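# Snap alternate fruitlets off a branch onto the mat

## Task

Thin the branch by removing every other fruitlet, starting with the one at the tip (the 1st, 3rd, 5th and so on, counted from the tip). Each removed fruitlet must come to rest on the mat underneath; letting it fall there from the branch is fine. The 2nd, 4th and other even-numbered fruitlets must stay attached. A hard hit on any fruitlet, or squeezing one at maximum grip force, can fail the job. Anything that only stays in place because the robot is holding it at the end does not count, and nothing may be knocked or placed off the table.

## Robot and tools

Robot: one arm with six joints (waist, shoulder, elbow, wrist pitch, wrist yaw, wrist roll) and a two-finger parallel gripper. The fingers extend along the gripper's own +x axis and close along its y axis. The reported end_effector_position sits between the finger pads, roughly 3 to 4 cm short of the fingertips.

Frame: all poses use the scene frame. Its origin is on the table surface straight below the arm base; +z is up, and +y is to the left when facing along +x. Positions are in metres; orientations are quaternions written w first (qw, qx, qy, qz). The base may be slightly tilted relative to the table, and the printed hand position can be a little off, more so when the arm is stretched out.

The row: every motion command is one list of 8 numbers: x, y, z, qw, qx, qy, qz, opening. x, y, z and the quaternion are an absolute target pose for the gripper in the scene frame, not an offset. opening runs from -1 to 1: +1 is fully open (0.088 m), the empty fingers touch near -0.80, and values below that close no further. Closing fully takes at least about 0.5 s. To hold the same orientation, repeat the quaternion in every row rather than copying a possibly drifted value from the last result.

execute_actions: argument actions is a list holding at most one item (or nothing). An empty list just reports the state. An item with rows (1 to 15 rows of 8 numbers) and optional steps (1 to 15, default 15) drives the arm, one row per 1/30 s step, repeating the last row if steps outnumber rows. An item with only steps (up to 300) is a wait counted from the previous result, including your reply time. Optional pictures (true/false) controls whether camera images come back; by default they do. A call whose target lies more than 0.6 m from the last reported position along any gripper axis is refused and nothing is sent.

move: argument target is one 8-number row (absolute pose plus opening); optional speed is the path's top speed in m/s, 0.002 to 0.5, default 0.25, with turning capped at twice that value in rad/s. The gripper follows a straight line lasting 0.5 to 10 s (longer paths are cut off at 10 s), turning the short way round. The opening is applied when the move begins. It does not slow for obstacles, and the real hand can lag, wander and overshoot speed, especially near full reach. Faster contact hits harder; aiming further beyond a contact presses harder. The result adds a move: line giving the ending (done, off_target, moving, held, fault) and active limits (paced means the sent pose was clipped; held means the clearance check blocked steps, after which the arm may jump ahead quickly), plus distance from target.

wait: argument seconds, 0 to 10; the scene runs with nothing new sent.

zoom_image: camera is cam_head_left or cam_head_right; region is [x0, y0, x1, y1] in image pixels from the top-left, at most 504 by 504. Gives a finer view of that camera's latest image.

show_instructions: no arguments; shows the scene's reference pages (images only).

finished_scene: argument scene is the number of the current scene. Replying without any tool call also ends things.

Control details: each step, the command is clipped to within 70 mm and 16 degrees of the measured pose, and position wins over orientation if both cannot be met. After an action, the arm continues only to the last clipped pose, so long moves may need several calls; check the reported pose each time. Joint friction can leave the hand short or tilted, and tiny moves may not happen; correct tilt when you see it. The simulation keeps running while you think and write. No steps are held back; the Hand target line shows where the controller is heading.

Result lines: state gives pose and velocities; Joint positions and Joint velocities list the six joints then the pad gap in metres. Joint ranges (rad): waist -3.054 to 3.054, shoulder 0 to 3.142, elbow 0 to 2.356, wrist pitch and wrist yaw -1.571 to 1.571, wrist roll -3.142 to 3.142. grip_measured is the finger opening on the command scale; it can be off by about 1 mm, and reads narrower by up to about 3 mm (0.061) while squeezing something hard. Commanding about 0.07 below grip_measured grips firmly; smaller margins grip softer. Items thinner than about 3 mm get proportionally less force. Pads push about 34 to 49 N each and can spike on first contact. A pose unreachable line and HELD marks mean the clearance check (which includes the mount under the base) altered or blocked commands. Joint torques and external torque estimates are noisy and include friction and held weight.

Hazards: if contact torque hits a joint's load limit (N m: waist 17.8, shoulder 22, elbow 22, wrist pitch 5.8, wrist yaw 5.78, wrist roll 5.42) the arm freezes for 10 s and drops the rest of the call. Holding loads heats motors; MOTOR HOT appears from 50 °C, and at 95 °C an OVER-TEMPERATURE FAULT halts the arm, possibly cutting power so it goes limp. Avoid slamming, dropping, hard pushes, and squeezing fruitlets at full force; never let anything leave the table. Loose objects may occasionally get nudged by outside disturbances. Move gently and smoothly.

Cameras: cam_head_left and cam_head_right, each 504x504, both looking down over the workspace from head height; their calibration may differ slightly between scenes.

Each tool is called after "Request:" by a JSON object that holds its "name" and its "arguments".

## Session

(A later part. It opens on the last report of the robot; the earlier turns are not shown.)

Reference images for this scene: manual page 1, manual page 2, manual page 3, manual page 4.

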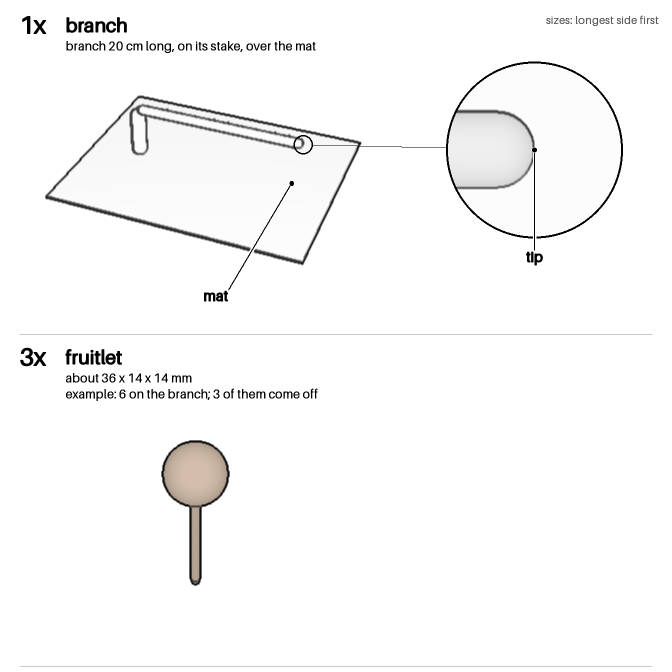

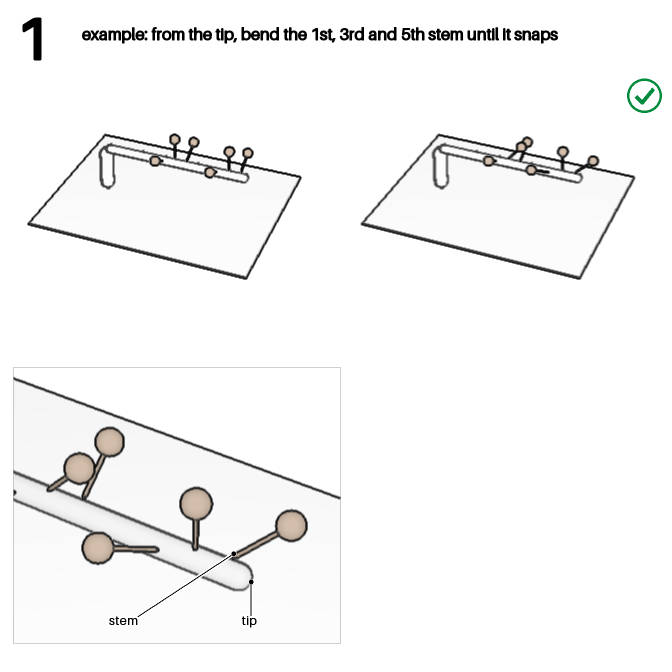

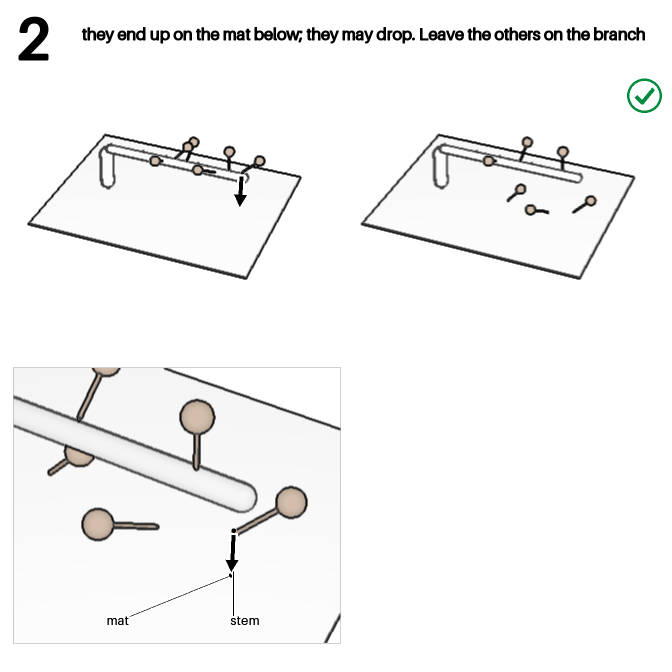

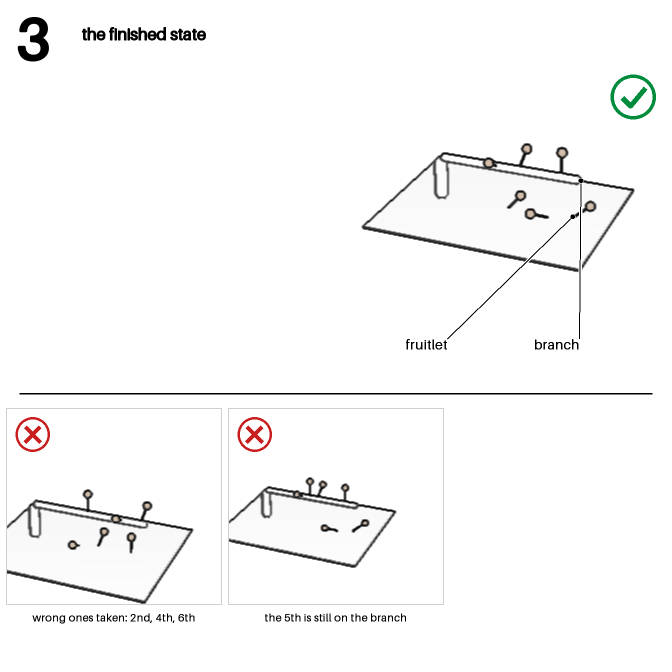

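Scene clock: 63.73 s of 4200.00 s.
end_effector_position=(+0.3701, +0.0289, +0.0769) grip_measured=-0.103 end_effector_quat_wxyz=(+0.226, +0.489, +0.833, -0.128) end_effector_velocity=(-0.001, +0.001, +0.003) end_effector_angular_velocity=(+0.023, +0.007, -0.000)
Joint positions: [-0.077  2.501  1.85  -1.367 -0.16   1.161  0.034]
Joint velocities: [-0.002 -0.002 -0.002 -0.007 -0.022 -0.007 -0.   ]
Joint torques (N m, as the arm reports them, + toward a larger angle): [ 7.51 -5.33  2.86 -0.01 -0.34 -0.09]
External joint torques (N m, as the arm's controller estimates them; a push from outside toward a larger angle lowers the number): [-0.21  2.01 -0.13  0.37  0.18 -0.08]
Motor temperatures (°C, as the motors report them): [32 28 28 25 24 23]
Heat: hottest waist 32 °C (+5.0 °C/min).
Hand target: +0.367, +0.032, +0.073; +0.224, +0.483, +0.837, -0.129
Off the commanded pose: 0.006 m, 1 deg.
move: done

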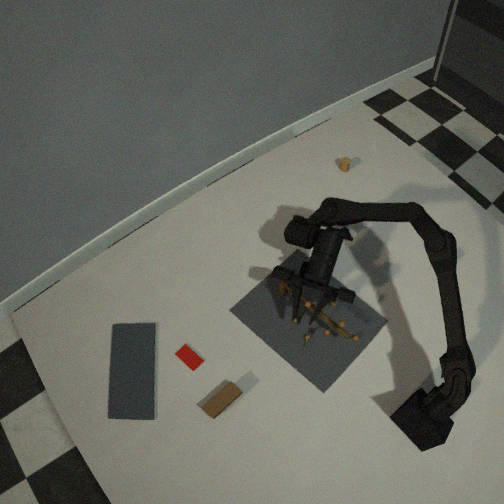

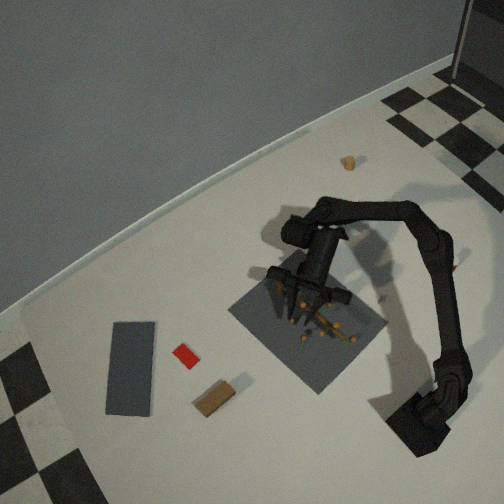

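Request:
{"name": "move", "arguments": {"target": [0.37, 0.02, 0.14, 0.2242, 0.4829, 0.8367, -0.1294, -0.1], "speed": 0.06}}

Request:
{"name": "move", "arguments": {"target": [0.288, 0.004, 0.128, 0.38, 0.596, 0.596, -0.38, -0.2], "speed": 0.12}}

Request:
{"name": "zoom_image", "arguments": {"camera": "cam_head_left", "region": [270, 270, 390, 370]}}

Request:
{"name": "zoom_image", "arguments": {"camera": "cam_head_right", "region": [270, 270, 390, 370]}}

Scene clock: 66.97 s of 4200.00 s.
end_effector_position=(+0.3676, +0.0224, +0.1344) grip_measured=-0.103 end_effector_quat_wxyz=(+0.222, +0.477, +0.840, -0.133) end_effector_velocity=(-0.005, -0.003, +0.000) end_effector_angular_velocity=(-0.011, +0.020, +0.012)
Joint positions: [ 0.009  2.447  1.929 -1.517 -0.189  1.238  0.034]
Joint velocities: [-0.002 -0.002 -0.002 -0.022  0.007  0.007 -0.   ]
Joint torques (N m, as the arm reports them, + toward a larger angle): [ 7.85 -7.33  5.47 -0.37 -0.67  0.07]
External joint torques (N m, as the arm's controller estimates them; a push from outside toward a larger angle lowers the number): [ 0.18 -0.13  2.14 -0.07 -0.14  0.07]
Motor temperatures (°C, as the motors report them): [32 28 28 25 24 23]
Heat: hottest waist 32 °C (+5.0 °C/min).
Hand target: +0.370, +0.020, +0.140; +0.225, +0.483, +0.836, -0.130
Off the commanded pose: 0.007 m, 1 deg.
move: done

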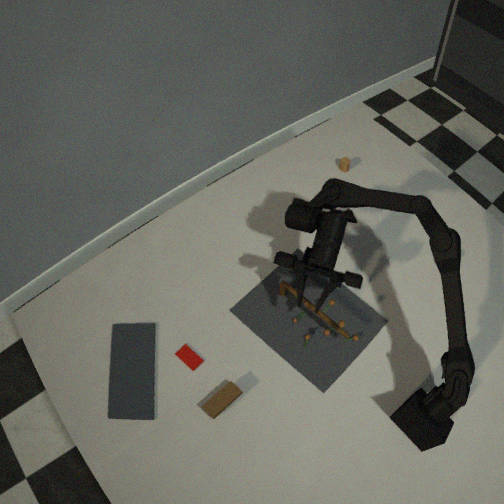

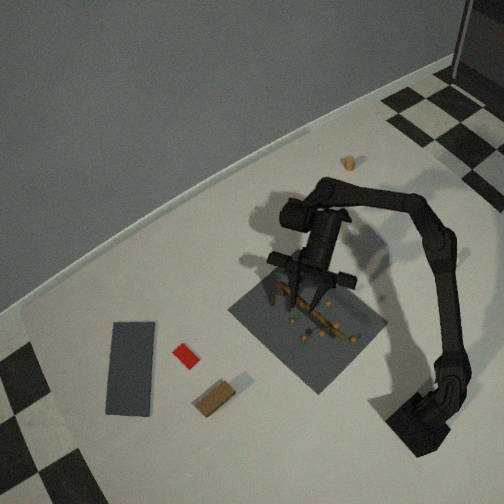

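Scene clock: 70.67 s of 4200.00 s.
end_effector_position=(+0.2902, +0.0041, +0.1281) grip_measured=-0.197 end_effector_quat_wxyz=(+0.378, +0.595, +0.598, -0.381) end_effector_velocity=(+0.000, -0.002, -0.001) end_effector_angular_velocity=(-0.005, -0.008, -0.001)
Joint positions: [ 0.227  1.843  1.062 -0.886  0.335  1.846  0.029]
Joint velocities: [-0.002 -0.007 -0.007  0.007  0.007 -0.007 -0.   ]
Joint torques (N m, as the arm reports them, + toward a larger angle): [ 5.26 -4.53  4.1   0.89 -0.04  0.07]
External joint torques (N m, as the arm's controller estimates them; a push from outside toward a larger angle lowers the number): [ 0.21 -0.33 -0.01  0.5   0.18  0.07]
Motor temperatures (°C, as the motors report them): [32 29 28 25 24 23]
Heat: hottest waist 32 °C (+5.0 °C/min).
Hand target: +0.289, +0.003, +0.129; +0.380, +0.597, +0.595, -0.382
Off the commanded pose: 0.002 m, 0 deg.
move: done

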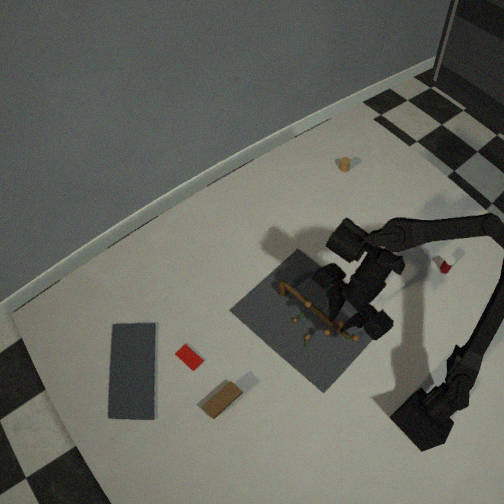

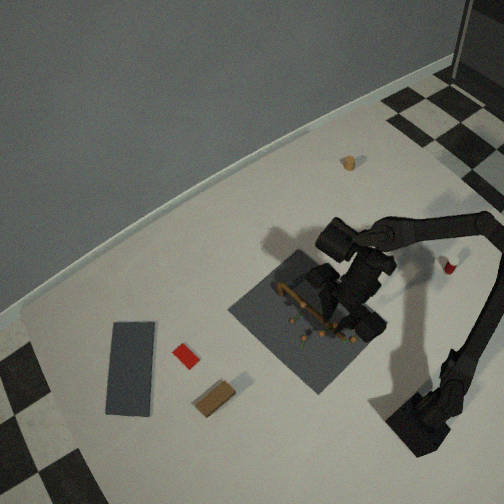

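Region (270, 270, 390, 370) of cam_head_left's 504x504 image, scaled by 4.200, with more detail than that image has.

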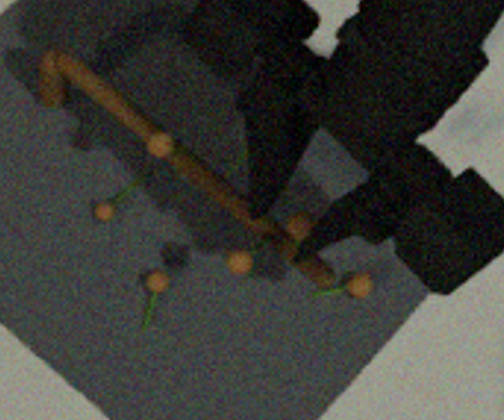

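Region (270, 270, 390, 370) of cam_head_right's 504x504 image, scaled by 4.200, with more detail than that image has.

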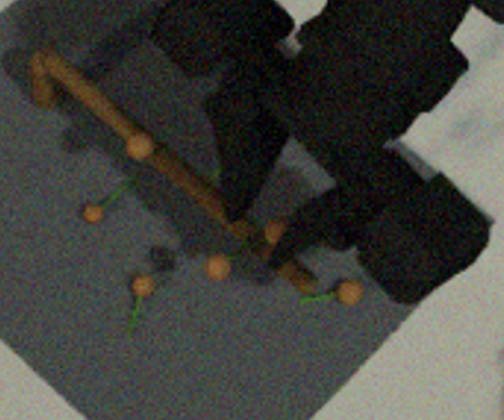

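Request:
{"name": "move", "arguments": {"target": [0.299, 0.012, 0.125, 0.38, 0.596, 0.596, -0.38, -0.2], "speed": 0.03}}

Request:
{"name": "move", "arguments": {"target": [0.295, 0.026, 0.092, 0.38, 0.596, 0.596, -0.38, -0.2], "speed": 0.02}}

Request:
{"name": "zoom_image", "arguments": {"camera": "cam_head_left", "region": [270, 270, 390, 370]}}

Request:
{"name": "zoom_image", "arguments": {"camera": "cam_head_right", "region": [270, 270, 390, 370]}}

Scene clock: 72.57 s of 4200.00 s.
end_effector_position=(+0.2956, +0.0108, +0.1238) grip_measured=-0.197 end_effector_quat_wxyz=(+0.378, +0.595, +0.598, -0.382) end_effector_velocity=(-0.003, +0.001, -0.001) end_effector_angular_velocity=(+0.004, +0.009, +0.014)
Joint positions: [ 0.228  1.879  1.074 -0.864  0.335  1.847  0.029]
Joint velocities: [-0.002  0.002 -0.002 -0.007 -0.007 -0.007 -0.   ]
Joint torques (N m, as the arm reports them, + toward a larger angle): [ 5.38 -3.    6.49  0.9  -0.13  0.  ]
External joint torques (N m, as the arm's controller estimates them; a push from outside toward a larger angle lowers the number): [0.22 1.29 2.51 0.53 0.09 0.  ]
Motor temperatures (°C, as the motors report them): [32 29 28 25 24 23]
Heat: hottest waist 32 °C (+5.0 °C/min).
Hand target: +0.299, +0.012, +0.125; +0.380, +0.596, +0.596, -0.380
Off the commanded pose: 0.004 m, 0 deg.
move: done

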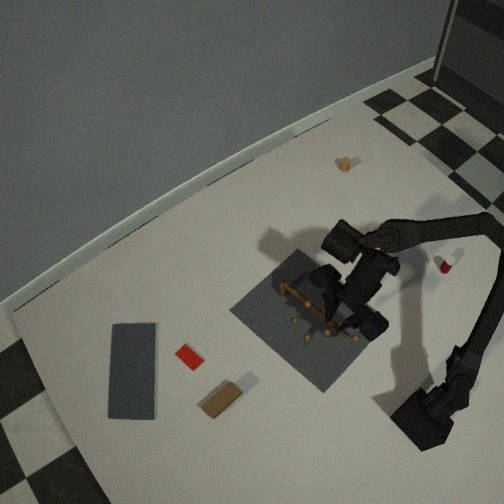

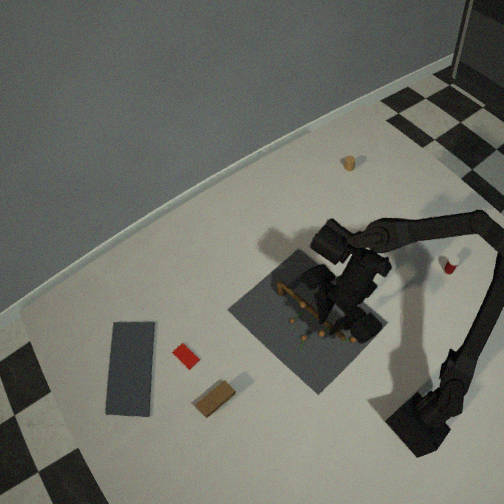

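Scene clock: 74.60 s of 4200.00 s.
end_effector_position=(+0.2979, +0.0248, +0.0954) grip_measured=-0.197 end_effector_quat_wxyz=(+0.378, +0.602, +0.593, -0.378) end_effector_velocity=(-0.002, -0.000, -0.000) end_effector_angular_velocity=(+0.005, +0.005, +0.011)
Joint positions: [ 0.193  1.931  1.004 -0.71   0.337  1.808  0.029]
Joint velocities: [-0.002 -0.002 -0.002 -0.007 -0.007 -0.007 -0.   ]
Joint torques (N m, as the arm reports them, + toward a larger angle): [ 5.01 -3.31  3.68  0.9  -0.06 -0.08]
External joint torques (N m, as the arm's controller estimates them; a push from outside toward a larger angle lowers the number): [-0.22  1.21 -0.05  0.55  0.17 -0.07]
Motor temperatures (°C, as the motors report them): [32 29 28 25 24 23]
Heat: hottest waist 32 °C (+5.0 °C/min).
Hand target: +0.295, +0.026, +0.092; +0.380, +0.596, +0.596, -0.380
Off the commanded pose: 0.005 m, 1 deg.
move: done

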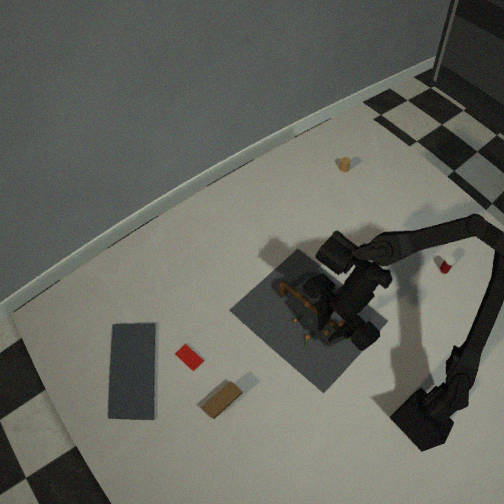

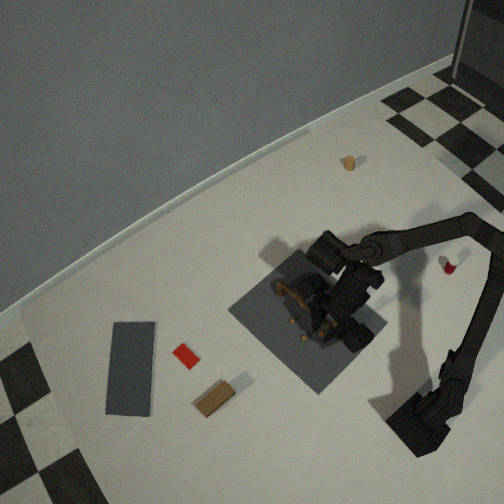

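Region (270, 270, 390, 370) of cam_head_left's 504x504 image, scaled by 4.200, with more detail than that image has.

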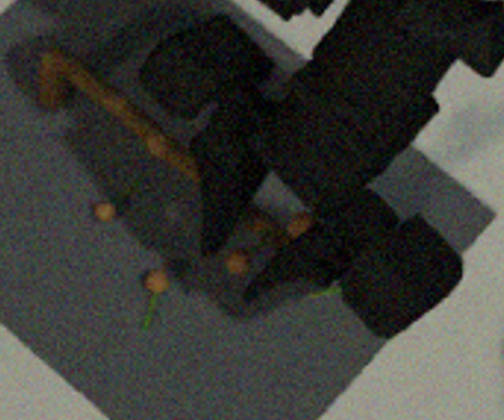

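Region (270, 270, 390, 370) of cam_head_right's 504x504 image, scaled by 4.200, with more detail than that image has.

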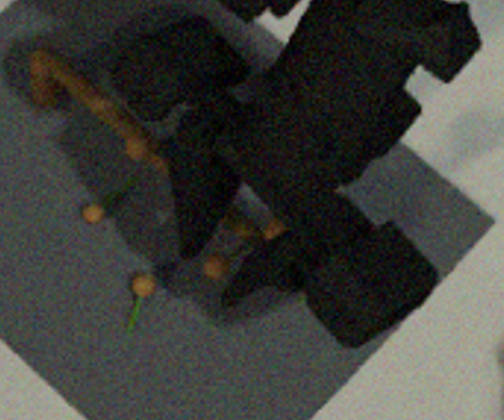

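Request:
{"name": "move", "arguments": {"target": [0.318, 0.024, 0.094, 0.38, 0.596, 0.596, -0.38, -0.2], "speed": 0.012}}

Request:
{"name": "zoom_image", "arguments": {"camera": "cam_head_left", "region": [270, 270, 390, 370]}}

Scene clock: 77.20 s of 4200.00 s.
end_effector_position=(+0.3153, +0.0244, +0.0944) grip_measured=-0.197 end_effector_quat_wxyz=(+0.378, +0.597, +0.597, -0.379) end_effector_velocity=(-0.001, +0.000, -0.000) end_effector_angular_velocity=(+0.006, -0.001, +0.024)
Joint positions: [ 0.178  1.991  1.092 -0.745  0.337  1.791  0.029]
Joint velocities: [-0.002  0.002  0.002 -0.007 -0.007 -0.022  0.   ]
Joint torques (N m, as the arm reports them, + toward a larger angle): [ 5.31 -3.5   6.19  0.45 -0.04 -0.09]
External joint torques (N m, as the arm's controller estimates them; a push from outside toward a larger angle lowers the number): [-0.23  1.38  2.46  0.12  0.19 -0.09]
Motor temperatures (°C, as the motors report them): [32 29 28 25 24 23]
Heat: hottest waist 32 °C (+5.1 °C/min).
Hand target: +0.318, +0.024, +0.094; +0.380, +0.596, +0.596, -0.380
Off the commanded pose: 0.003 m, 0 deg.
move: done

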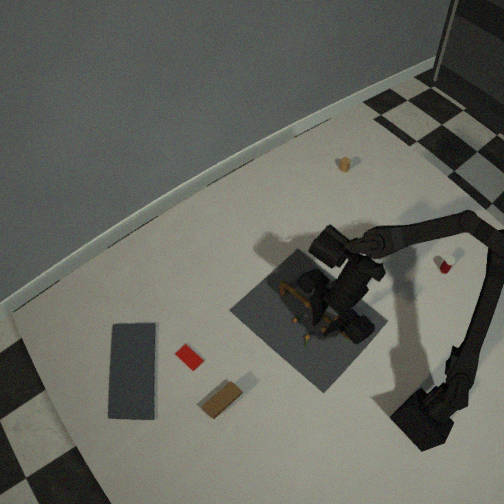

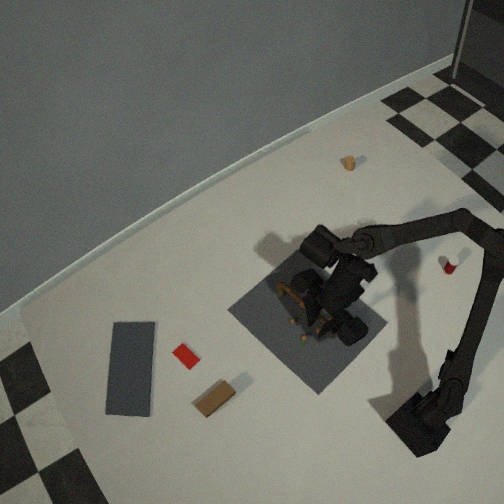

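Region (270, 270, 390, 370) of cam_head_left's 504x504 image, scaled by 4.200, with more detail than that image has.

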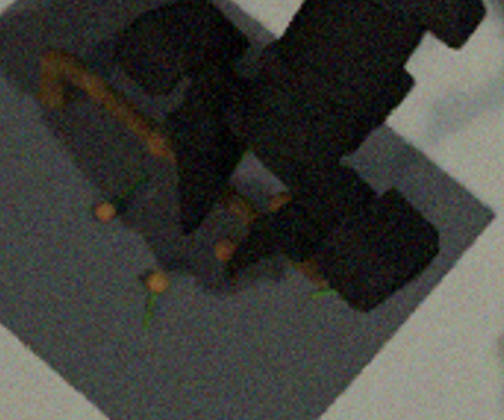

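Request:
{"name": "move", "arguments": {"target": [0.293, 0.024, 0.096, 0.38, 0.596, 0.596, -0.38, -0.2], "speed": 0.015}}

Request:
{"name": "move", "arguments": {"target": [0.293, 0.012, 0.14, 0.38, 0.596, 0.596, -0.38, -0.2], "speed": 0.05}}

Request:
{"name": "zoom_image", "arguments": {"camera": "cam_head_left", "region": [270, 270, 390, 370]}}

Scene clock: 79.87 s of 4200.00 s.
end_effector_position=(+0.2943, +0.0246, +0.0947) grip_measured=-0.197 end_effector_quat_wxyz=(+0.378, +0.595, +0.599, -0.381) end_effector_velocity=(-0.006, -0.001, -0.000) end_effector_angular_velocity=(+0.002, +0.022, +0.007)
Joint positions: [ 0.194  1.934  1.004 -0.727  0.337  1.809  0.029]
Joint velocities: [-0.002 -0.007 -0.007 -0.022 -0.007  0.007 -0.   ]
Joint torques (N m, as the arm reports them, + toward a larger angle): [ 5.42 -4.83  3.64  0.87 -0.1   0.1 ]
External joint torques (N m, as the arm's controller estimates them; a push from outside toward a larger angle lowers the number): [ 0.24 -0.35 -0.05  0.54  0.13  0.1 ]
Motor temperatures (°C, as the motors report them): [32 29 28 25 24 23]
Heat: hottest waist 32 °C (+5.0 °C/min).
Hand target: +0.293, +0.024, +0.096; +0.380, +0.596, +0.596, -0.380
Off the commanded pose: 0.002 m, 0 deg.
move: done

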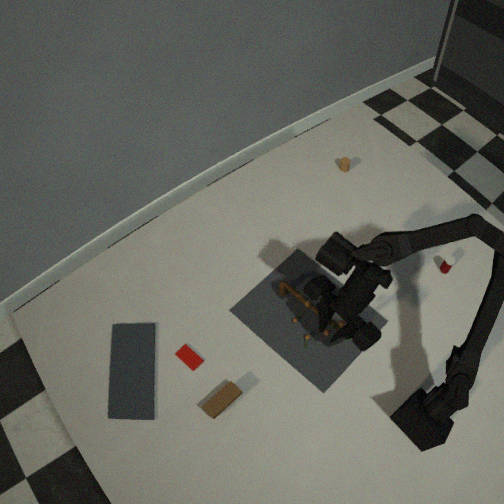

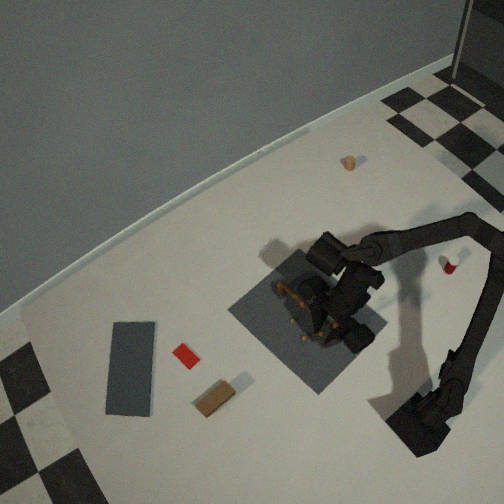

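Scene clock: 81.10 s of 4200.00 s.
end_effector_position=(+0.2900, +0.0131, +0.1353) grip_measured=-0.197 end_effector_quat_wxyz=(+0.381, +0.590, +0.600, -0.384) end_effector_velocity=(-0.006, +0.001, +0.000) end_effector_angular_velocity=(+0.014, +0.026, +0.009)
Joint positions: [ 0.267  1.868  1.086 -0.91   0.337  1.885  0.029]
Joint velocities: [-0.002 -0.002 -0.002 -0.022 -0.022  0.007 -0.   ]
Joint torques (N m, as the arm reports them, + toward a larger angle): [ 5.3  -4.36  6.54  0.52 -0.3   0.08]
External joint torques (N m, as the arm's controller estimates them; a push from outside toward a larger angle lowers the number): [ 0.21 -0.14  2.36  0.12 -0.08  0.09]
Motor temperatures (°C, as the motors report them): [32 29 28 25 24 23]
Heat: hottest waist 32 °C (+5.1 °C/min).
Hand target: +0.293, +0.012, +0.140; +0.380, +0.596, +0.596, -0.380
Off the commanded pose: 0.006 m, 1 deg.
move: done

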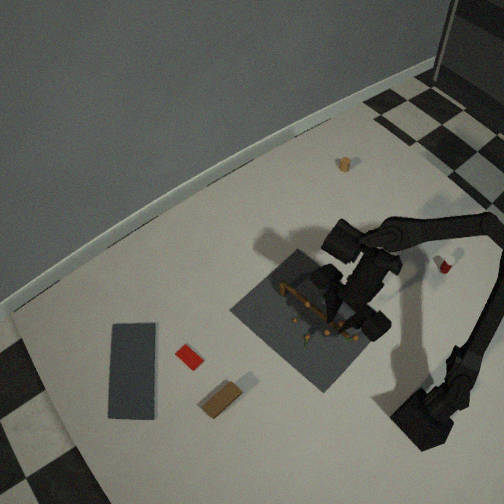

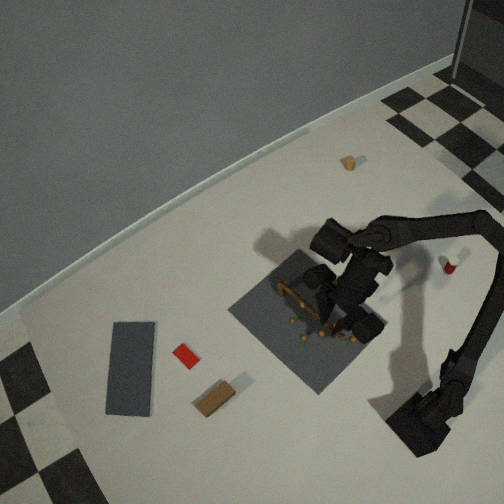

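Region (270, 270, 390, 370) of cam_head_left's 504x504 image, scaled by 4.200, with more detail than that image has.

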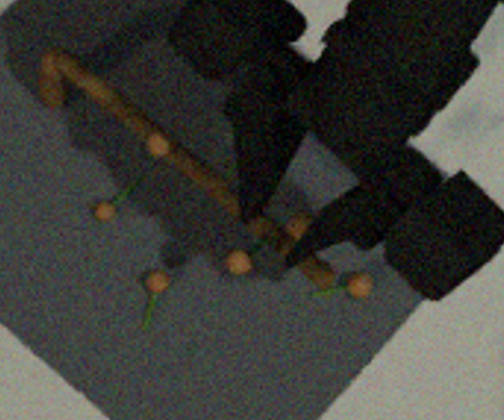

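Request:
{"name": "move", "arguments": {"target": [0.295, 0.03, 0.17, 0.707, 0, 0.707, 0, -0.2], "speed": 0.25}}

Request:
{"name": "move", "arguments": {"target": [0.297, 0.034, 0.135, 0.5, -0.5, 0.5, 0.5, -0.2], "speed": 0.25}}

Request:
{"name": "move", "arguments": {"target": [0.296, 0.034, 0.094, 0.5, -0.5, 0.5, 0.5, -0.2], "speed": 0.03}}

Request:
{"name": "zoom_image", "arguments": {"camera": "cam_head_left", "region": [270, 270, 390, 370]}}

Scene clock: 86.90 s of 4200.00 s.
end_effector_position=(+0.2934, +0.0289, +0.1694) grip_measured=-0.197 end_effector_quat_wxyz=(+0.706, +0.003, +0.708, -0.001) end_effector_velocity=(-0.001, -0.002, -0.002) end_effector_angular_velocity=(-0.012, +0.004, +0.013)
Joint positions: [ 0.515  2.123  1.338 -1.262  0.646  0.712  0.029]
Joint velocities: [-0.002  0.002 -0.002 -0.007  0.007 -0.007 -0.   ]
Joint torques (N m, as the arm reports them, + toward a larger angle): [ 5.58 -3.52  7.02  0.34  0.15 -0.06]
External joint torques (N m, as the arm's controller estimates them; a push from outside toward a larger angle lowers the number): [ 0.21  1.29  2.63  0.09  0.12 -0.06]
Motor temperatures (°C, as the motors report them): [31 28 28 25 24 23]
Heat: hottest waist 31 °C (+4.0 °C/min).
Hand target: +0.295, +0.030, +0.171; +0.708, -0.000, +0.706, +0.000
Off the commanded pose: 0.002 m, 0 deg.
move: done

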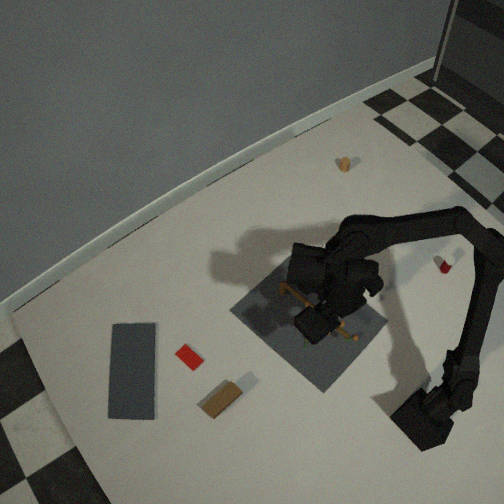

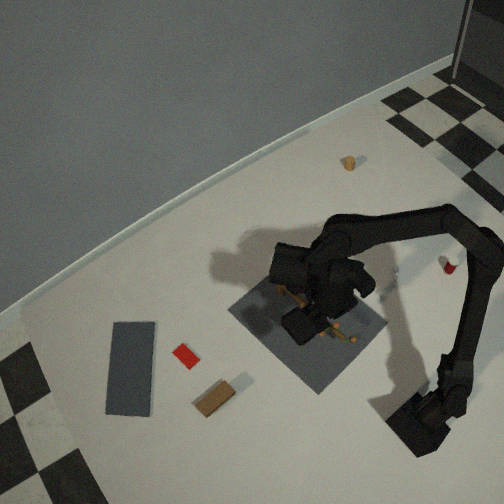

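Scene clock: 90.47 s of 4200.00 s.
end_effector_position=(+0.2991, +0.0334, +0.1384) grip_measured=-0.197 end_effector_quat_wxyz=(+0.507, -0.496, +0.499, +0.498) end_effector_velocity=(-0.003, +0.000, +0.001) end_effector_angular_velocity=(+0.016, +0.016, +0.022)
Joint positions: [ 0.459  2.143  1.263 -1.114  0.671 -0.925  0.029]
Joint velocities: [-0.002 -0.007 -0.002 -0.007 -0.022 -0.022 -0.   ]
Joint torques (N m, as the arm reports them, + toward a larger angle): [ 5.23 -3.66  4.17  0.78  0.1  -0.08]
External joint torques (N m, as the arm's controller estimates them; a push from outside toward a larger angle lowers the number): [-0.19  1.47 -0.16  0.53  0.15 -0.08]
Motor temperatures (°C, as the motors report them): [31 28 28 25 24 23]
Heat: hottest waist 31 °C (+4.0 °C/min).
Hand target: +0.297, +0.034, +0.135; +0.500, -0.500, +0.500, +0.500
Off the commanded pose: 0.004 m, 1 deg.
move: done

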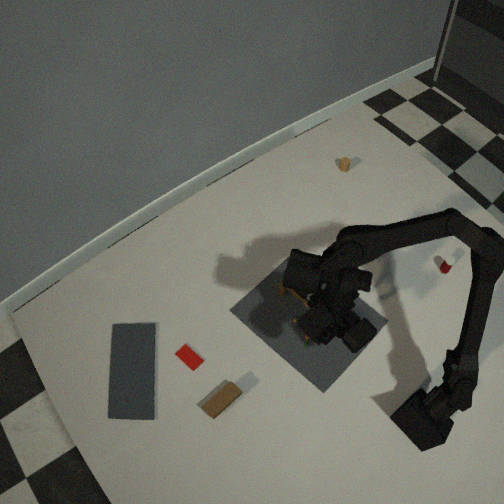

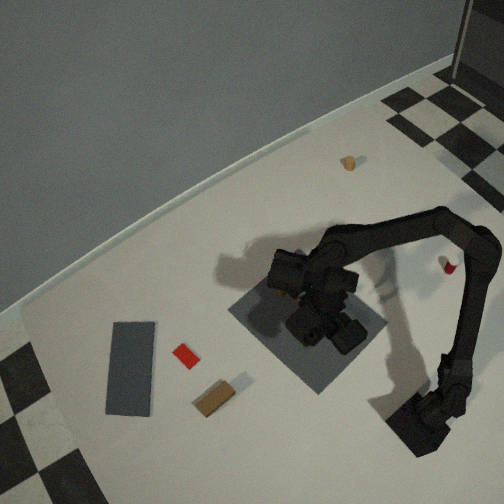

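Scene clock: 92.23 s of 4200.00 s.
end_effector_position=(+0.2985, +0.0335, +0.0973) grip_measured=-0.197 end_effector_quat_wxyz=(+0.506, -0.496, +0.499, +0.498) end_effector_velocity=(-0.002, -0.002, +0.001) end_effector_angular_velocity=(-0.009, -0.001, +0.014)
Joint positions: [ 0.381  2.163  1.153 -0.926  0.701 -1.019  0.029]
Joint velocities: [ 0.002 -0.007 -0.007 -0.007  0.007 -0.007 -0.   ]
Joint torques (N m, as the arm reports them, + toward a larger angle): [ 5.25 -3.66  3.9   0.71  0.08 -0.09]
External joint torques (N m, as the arm's controller estimates them; a push from outside toward a larger angle lowers the number): [-0.24  1.48  0.    0.49  0.14 -0.09]
Motor temperatures (°C, as the motors report them): [31 28 28 25 24 23]
Heat: hottest waist 31 °C (+4.1 °C/min).
Hand target: +0.296, +0.034, +0.094; +0.500, -0.500, +0.500, +0.500
Off the commanded pose: 0.004 m, 1 deg.
move: done

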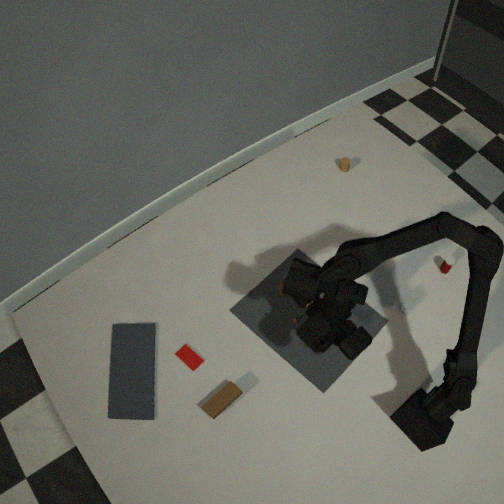

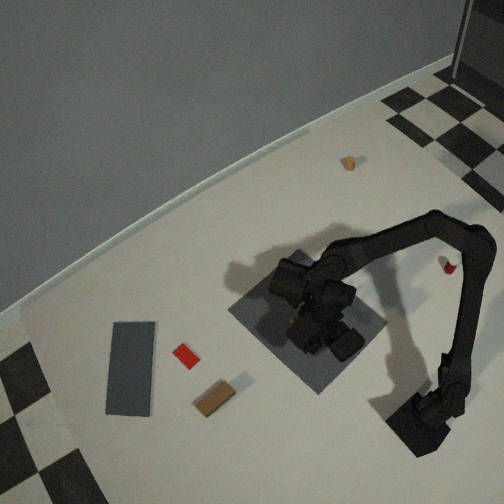

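Region (270, 270, 390, 370) of cam_head_left's 504x504 image, scaled by 4.200, with more detail than that image has.

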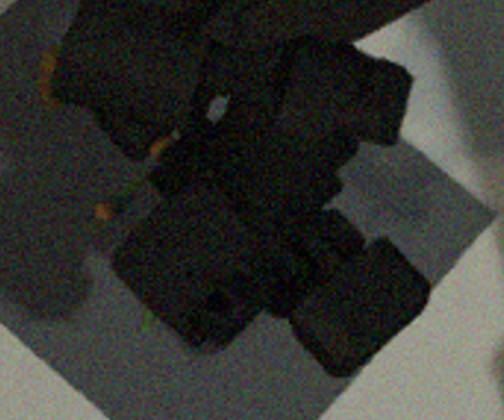

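Request:
{"name": "move", "arguments": {"target": [0.331, 0.033, 0.093, 0.5, -0.5, 0.5, 0.5, -0.2], "speed": 0.012}}

Request:
{"name": "move", "arguments": {"target": [0.325, 0.033, 0.15, 0.5, -0.5, 0.5, 0.5, -0.2], "speed": 0.06}}

Request:
{"name": "move", "arguments": {"target": [0.30, -0.12, 0.2, 0.5, -0.5, 0.5, 0.5, -0.2], "speed": 0.2}}

Request:
{"name": "zoom_image", "arguments": {"camera": "cam_head_left", "region": [250, 260, 390, 380]}}

Scene clock: 96.23 s of 4200.00 s.
end_effector_position=(+0.3288, +0.0324, +0.0934) grip_measured=-0.197 end_effector_quat_wxyz=(+0.502, -0.498, +0.500, +0.501) end_effector_velocity=(-0.001, +0.000, -0.001) end_effector_angular_velocity=(+0.004, +0.010, +0.010)
Joint positions: [ 0.337  2.242  1.288 -0.958  0.717 -1.073  0.029]
Joint velocities: [-0.002  0.002  0.002 -0.007 -0.007 -0.007 -0.   ]
Joint torques (N m, as the arm reports them, + toward a larger angle): [ 5.82 -3.94  6.33  0.28  0.1  -0.08]
External joint torques (N m, as the arm's controller estimates them; a push from outside toward a larger angle lowers the number): [-0.22  1.71  2.45  0.06  0.16 -0.08]
Motor temperatures (°C, as the motors report them): [31 28 29 25 24 23]
Heat: hottest waist 31 °C (+3.0 °C/min).
Hand target: +0.331, +0.033, +0.093; +0.500, -0.500, +0.500, +0.500
Off the commanded pose: 0.002 m, 0 deg.
move: done

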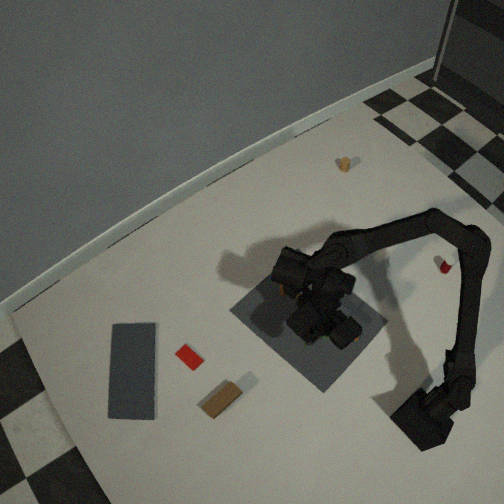

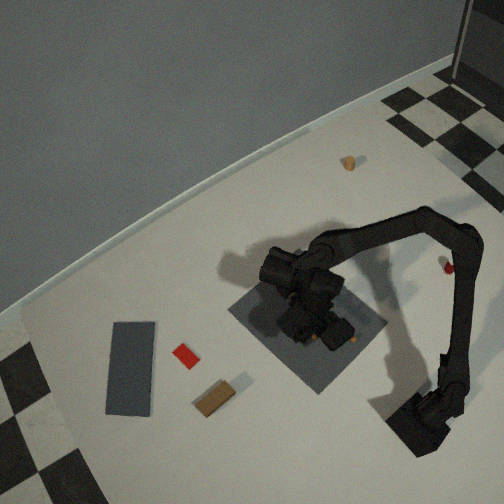

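Scene clock: 97.53 s of 4200.00 s.
end_effector_position=(+0.3225, +0.0336, +0.1448) grip_measured=-0.197 end_effector_quat_wxyz=(+0.492, -0.503, +0.503, +0.502) end_effector_velocity=(-0.001, -0.001, +0.001) end_effector_angular_velocity=(+0.005, +0.008, -0.008)
Joint positions: [ 0.443  2.225  1.412 -1.203  0.686 -0.945  0.029]
Joint velocities: [-0.002 -0.002  0.002 -0.007 -0.007  0.007 -0.   ]
Joint torques (N m, as the arm reports them, + toward a larger angle): [ 6.07 -5.65  6.88  0.26 -0.21  0.07]
External joint torques (N m, as the arm's controller estimates them; a push from outside toward a larger angle lowers the number): [ 0.16 -0.1   2.61  0.04 -0.17  0.07]
Motor temperatures (°C, as the motors report them): [31 28 29 25 24 23]
Heat: hottest waist 31 °C (+3.0 °C/min).
Hand target: +0.325, +0.033, +0.150; +0.500, -0.500, +0.500, +0.500
Off the commanded pose: 0.006 m, 1 deg.
move: done

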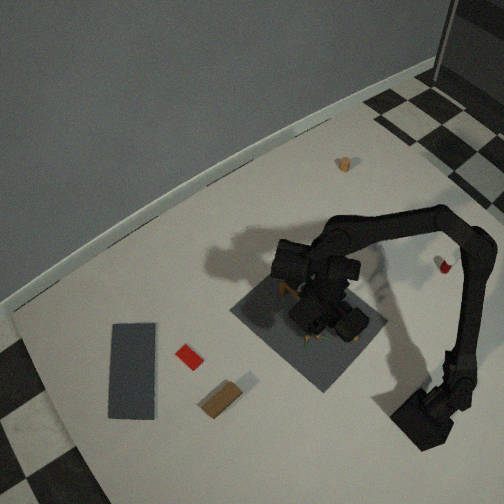

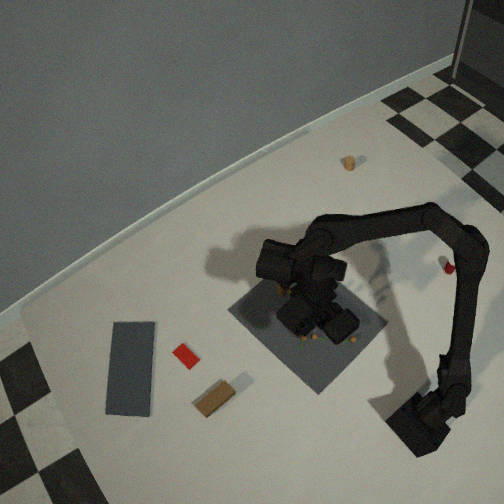

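Scene clock: 98.80 s of 4200.00 s.
end_effector_position=(+0.2988, -0.1179, +0.1984) grip_measured=-0.197 end_effector_quat_wxyz=(+0.497, -0.499, +0.501, +0.504) end_effector_velocity=(-0.002, +0.001, +0.001) end_effector_angular_velocity=(+0.005, +0.006, +0.029)
Joint positions: [ 0.276  1.818  1.445 -1.5    0.736 -1.15   0.029]
Joint velocities: [ 0.002 -0.002 -0.002 -0.007 -0.007 -0.022  0.   ]
Joint torques (N m, as the arm reports them, + toward a larger angle): [ 4.92 -3.44  6.48  0.27  0.06 -0.08]
External joint torques (N m, as the arm's controller estimates them; a push from outside toward a larger angle lowers the number): [-0.28  0.35  2.4   0.06  0.12 -0.08]
Motor temperatures (°C, as the motors report them): [31 28 29 25 24 23]
Heat: hottest waist 31 °C (+3.0 °C/min).
Hand target: +0.300, -0.120, +0.201; +0.500, -0.500, +0.500, +0.501
Off the commanded pose: 0.003 m, 1 deg.
move: done

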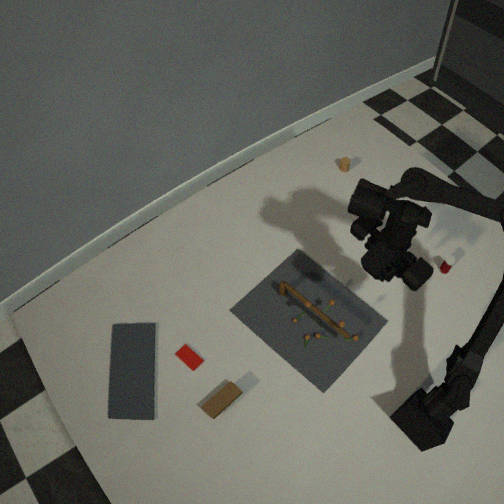

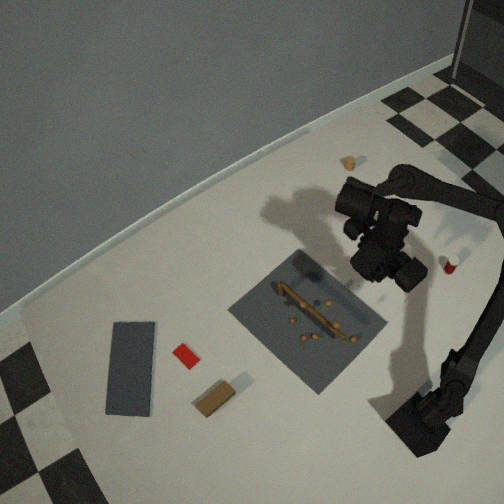

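Region (250, 260, 390, 380) of cam_head_left's 504x504 image, scaled by 3.600, with more detail than that image has; it fills the top 432 rows of this view, and the rest is white.

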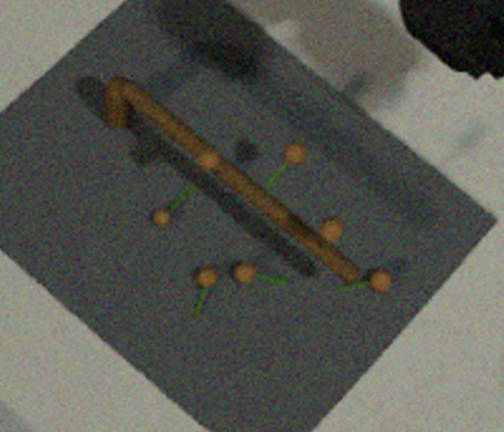

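Request:
{"name": "finished_scene", "arguments": {"scene": 2}}

The scene is finished: the task was done.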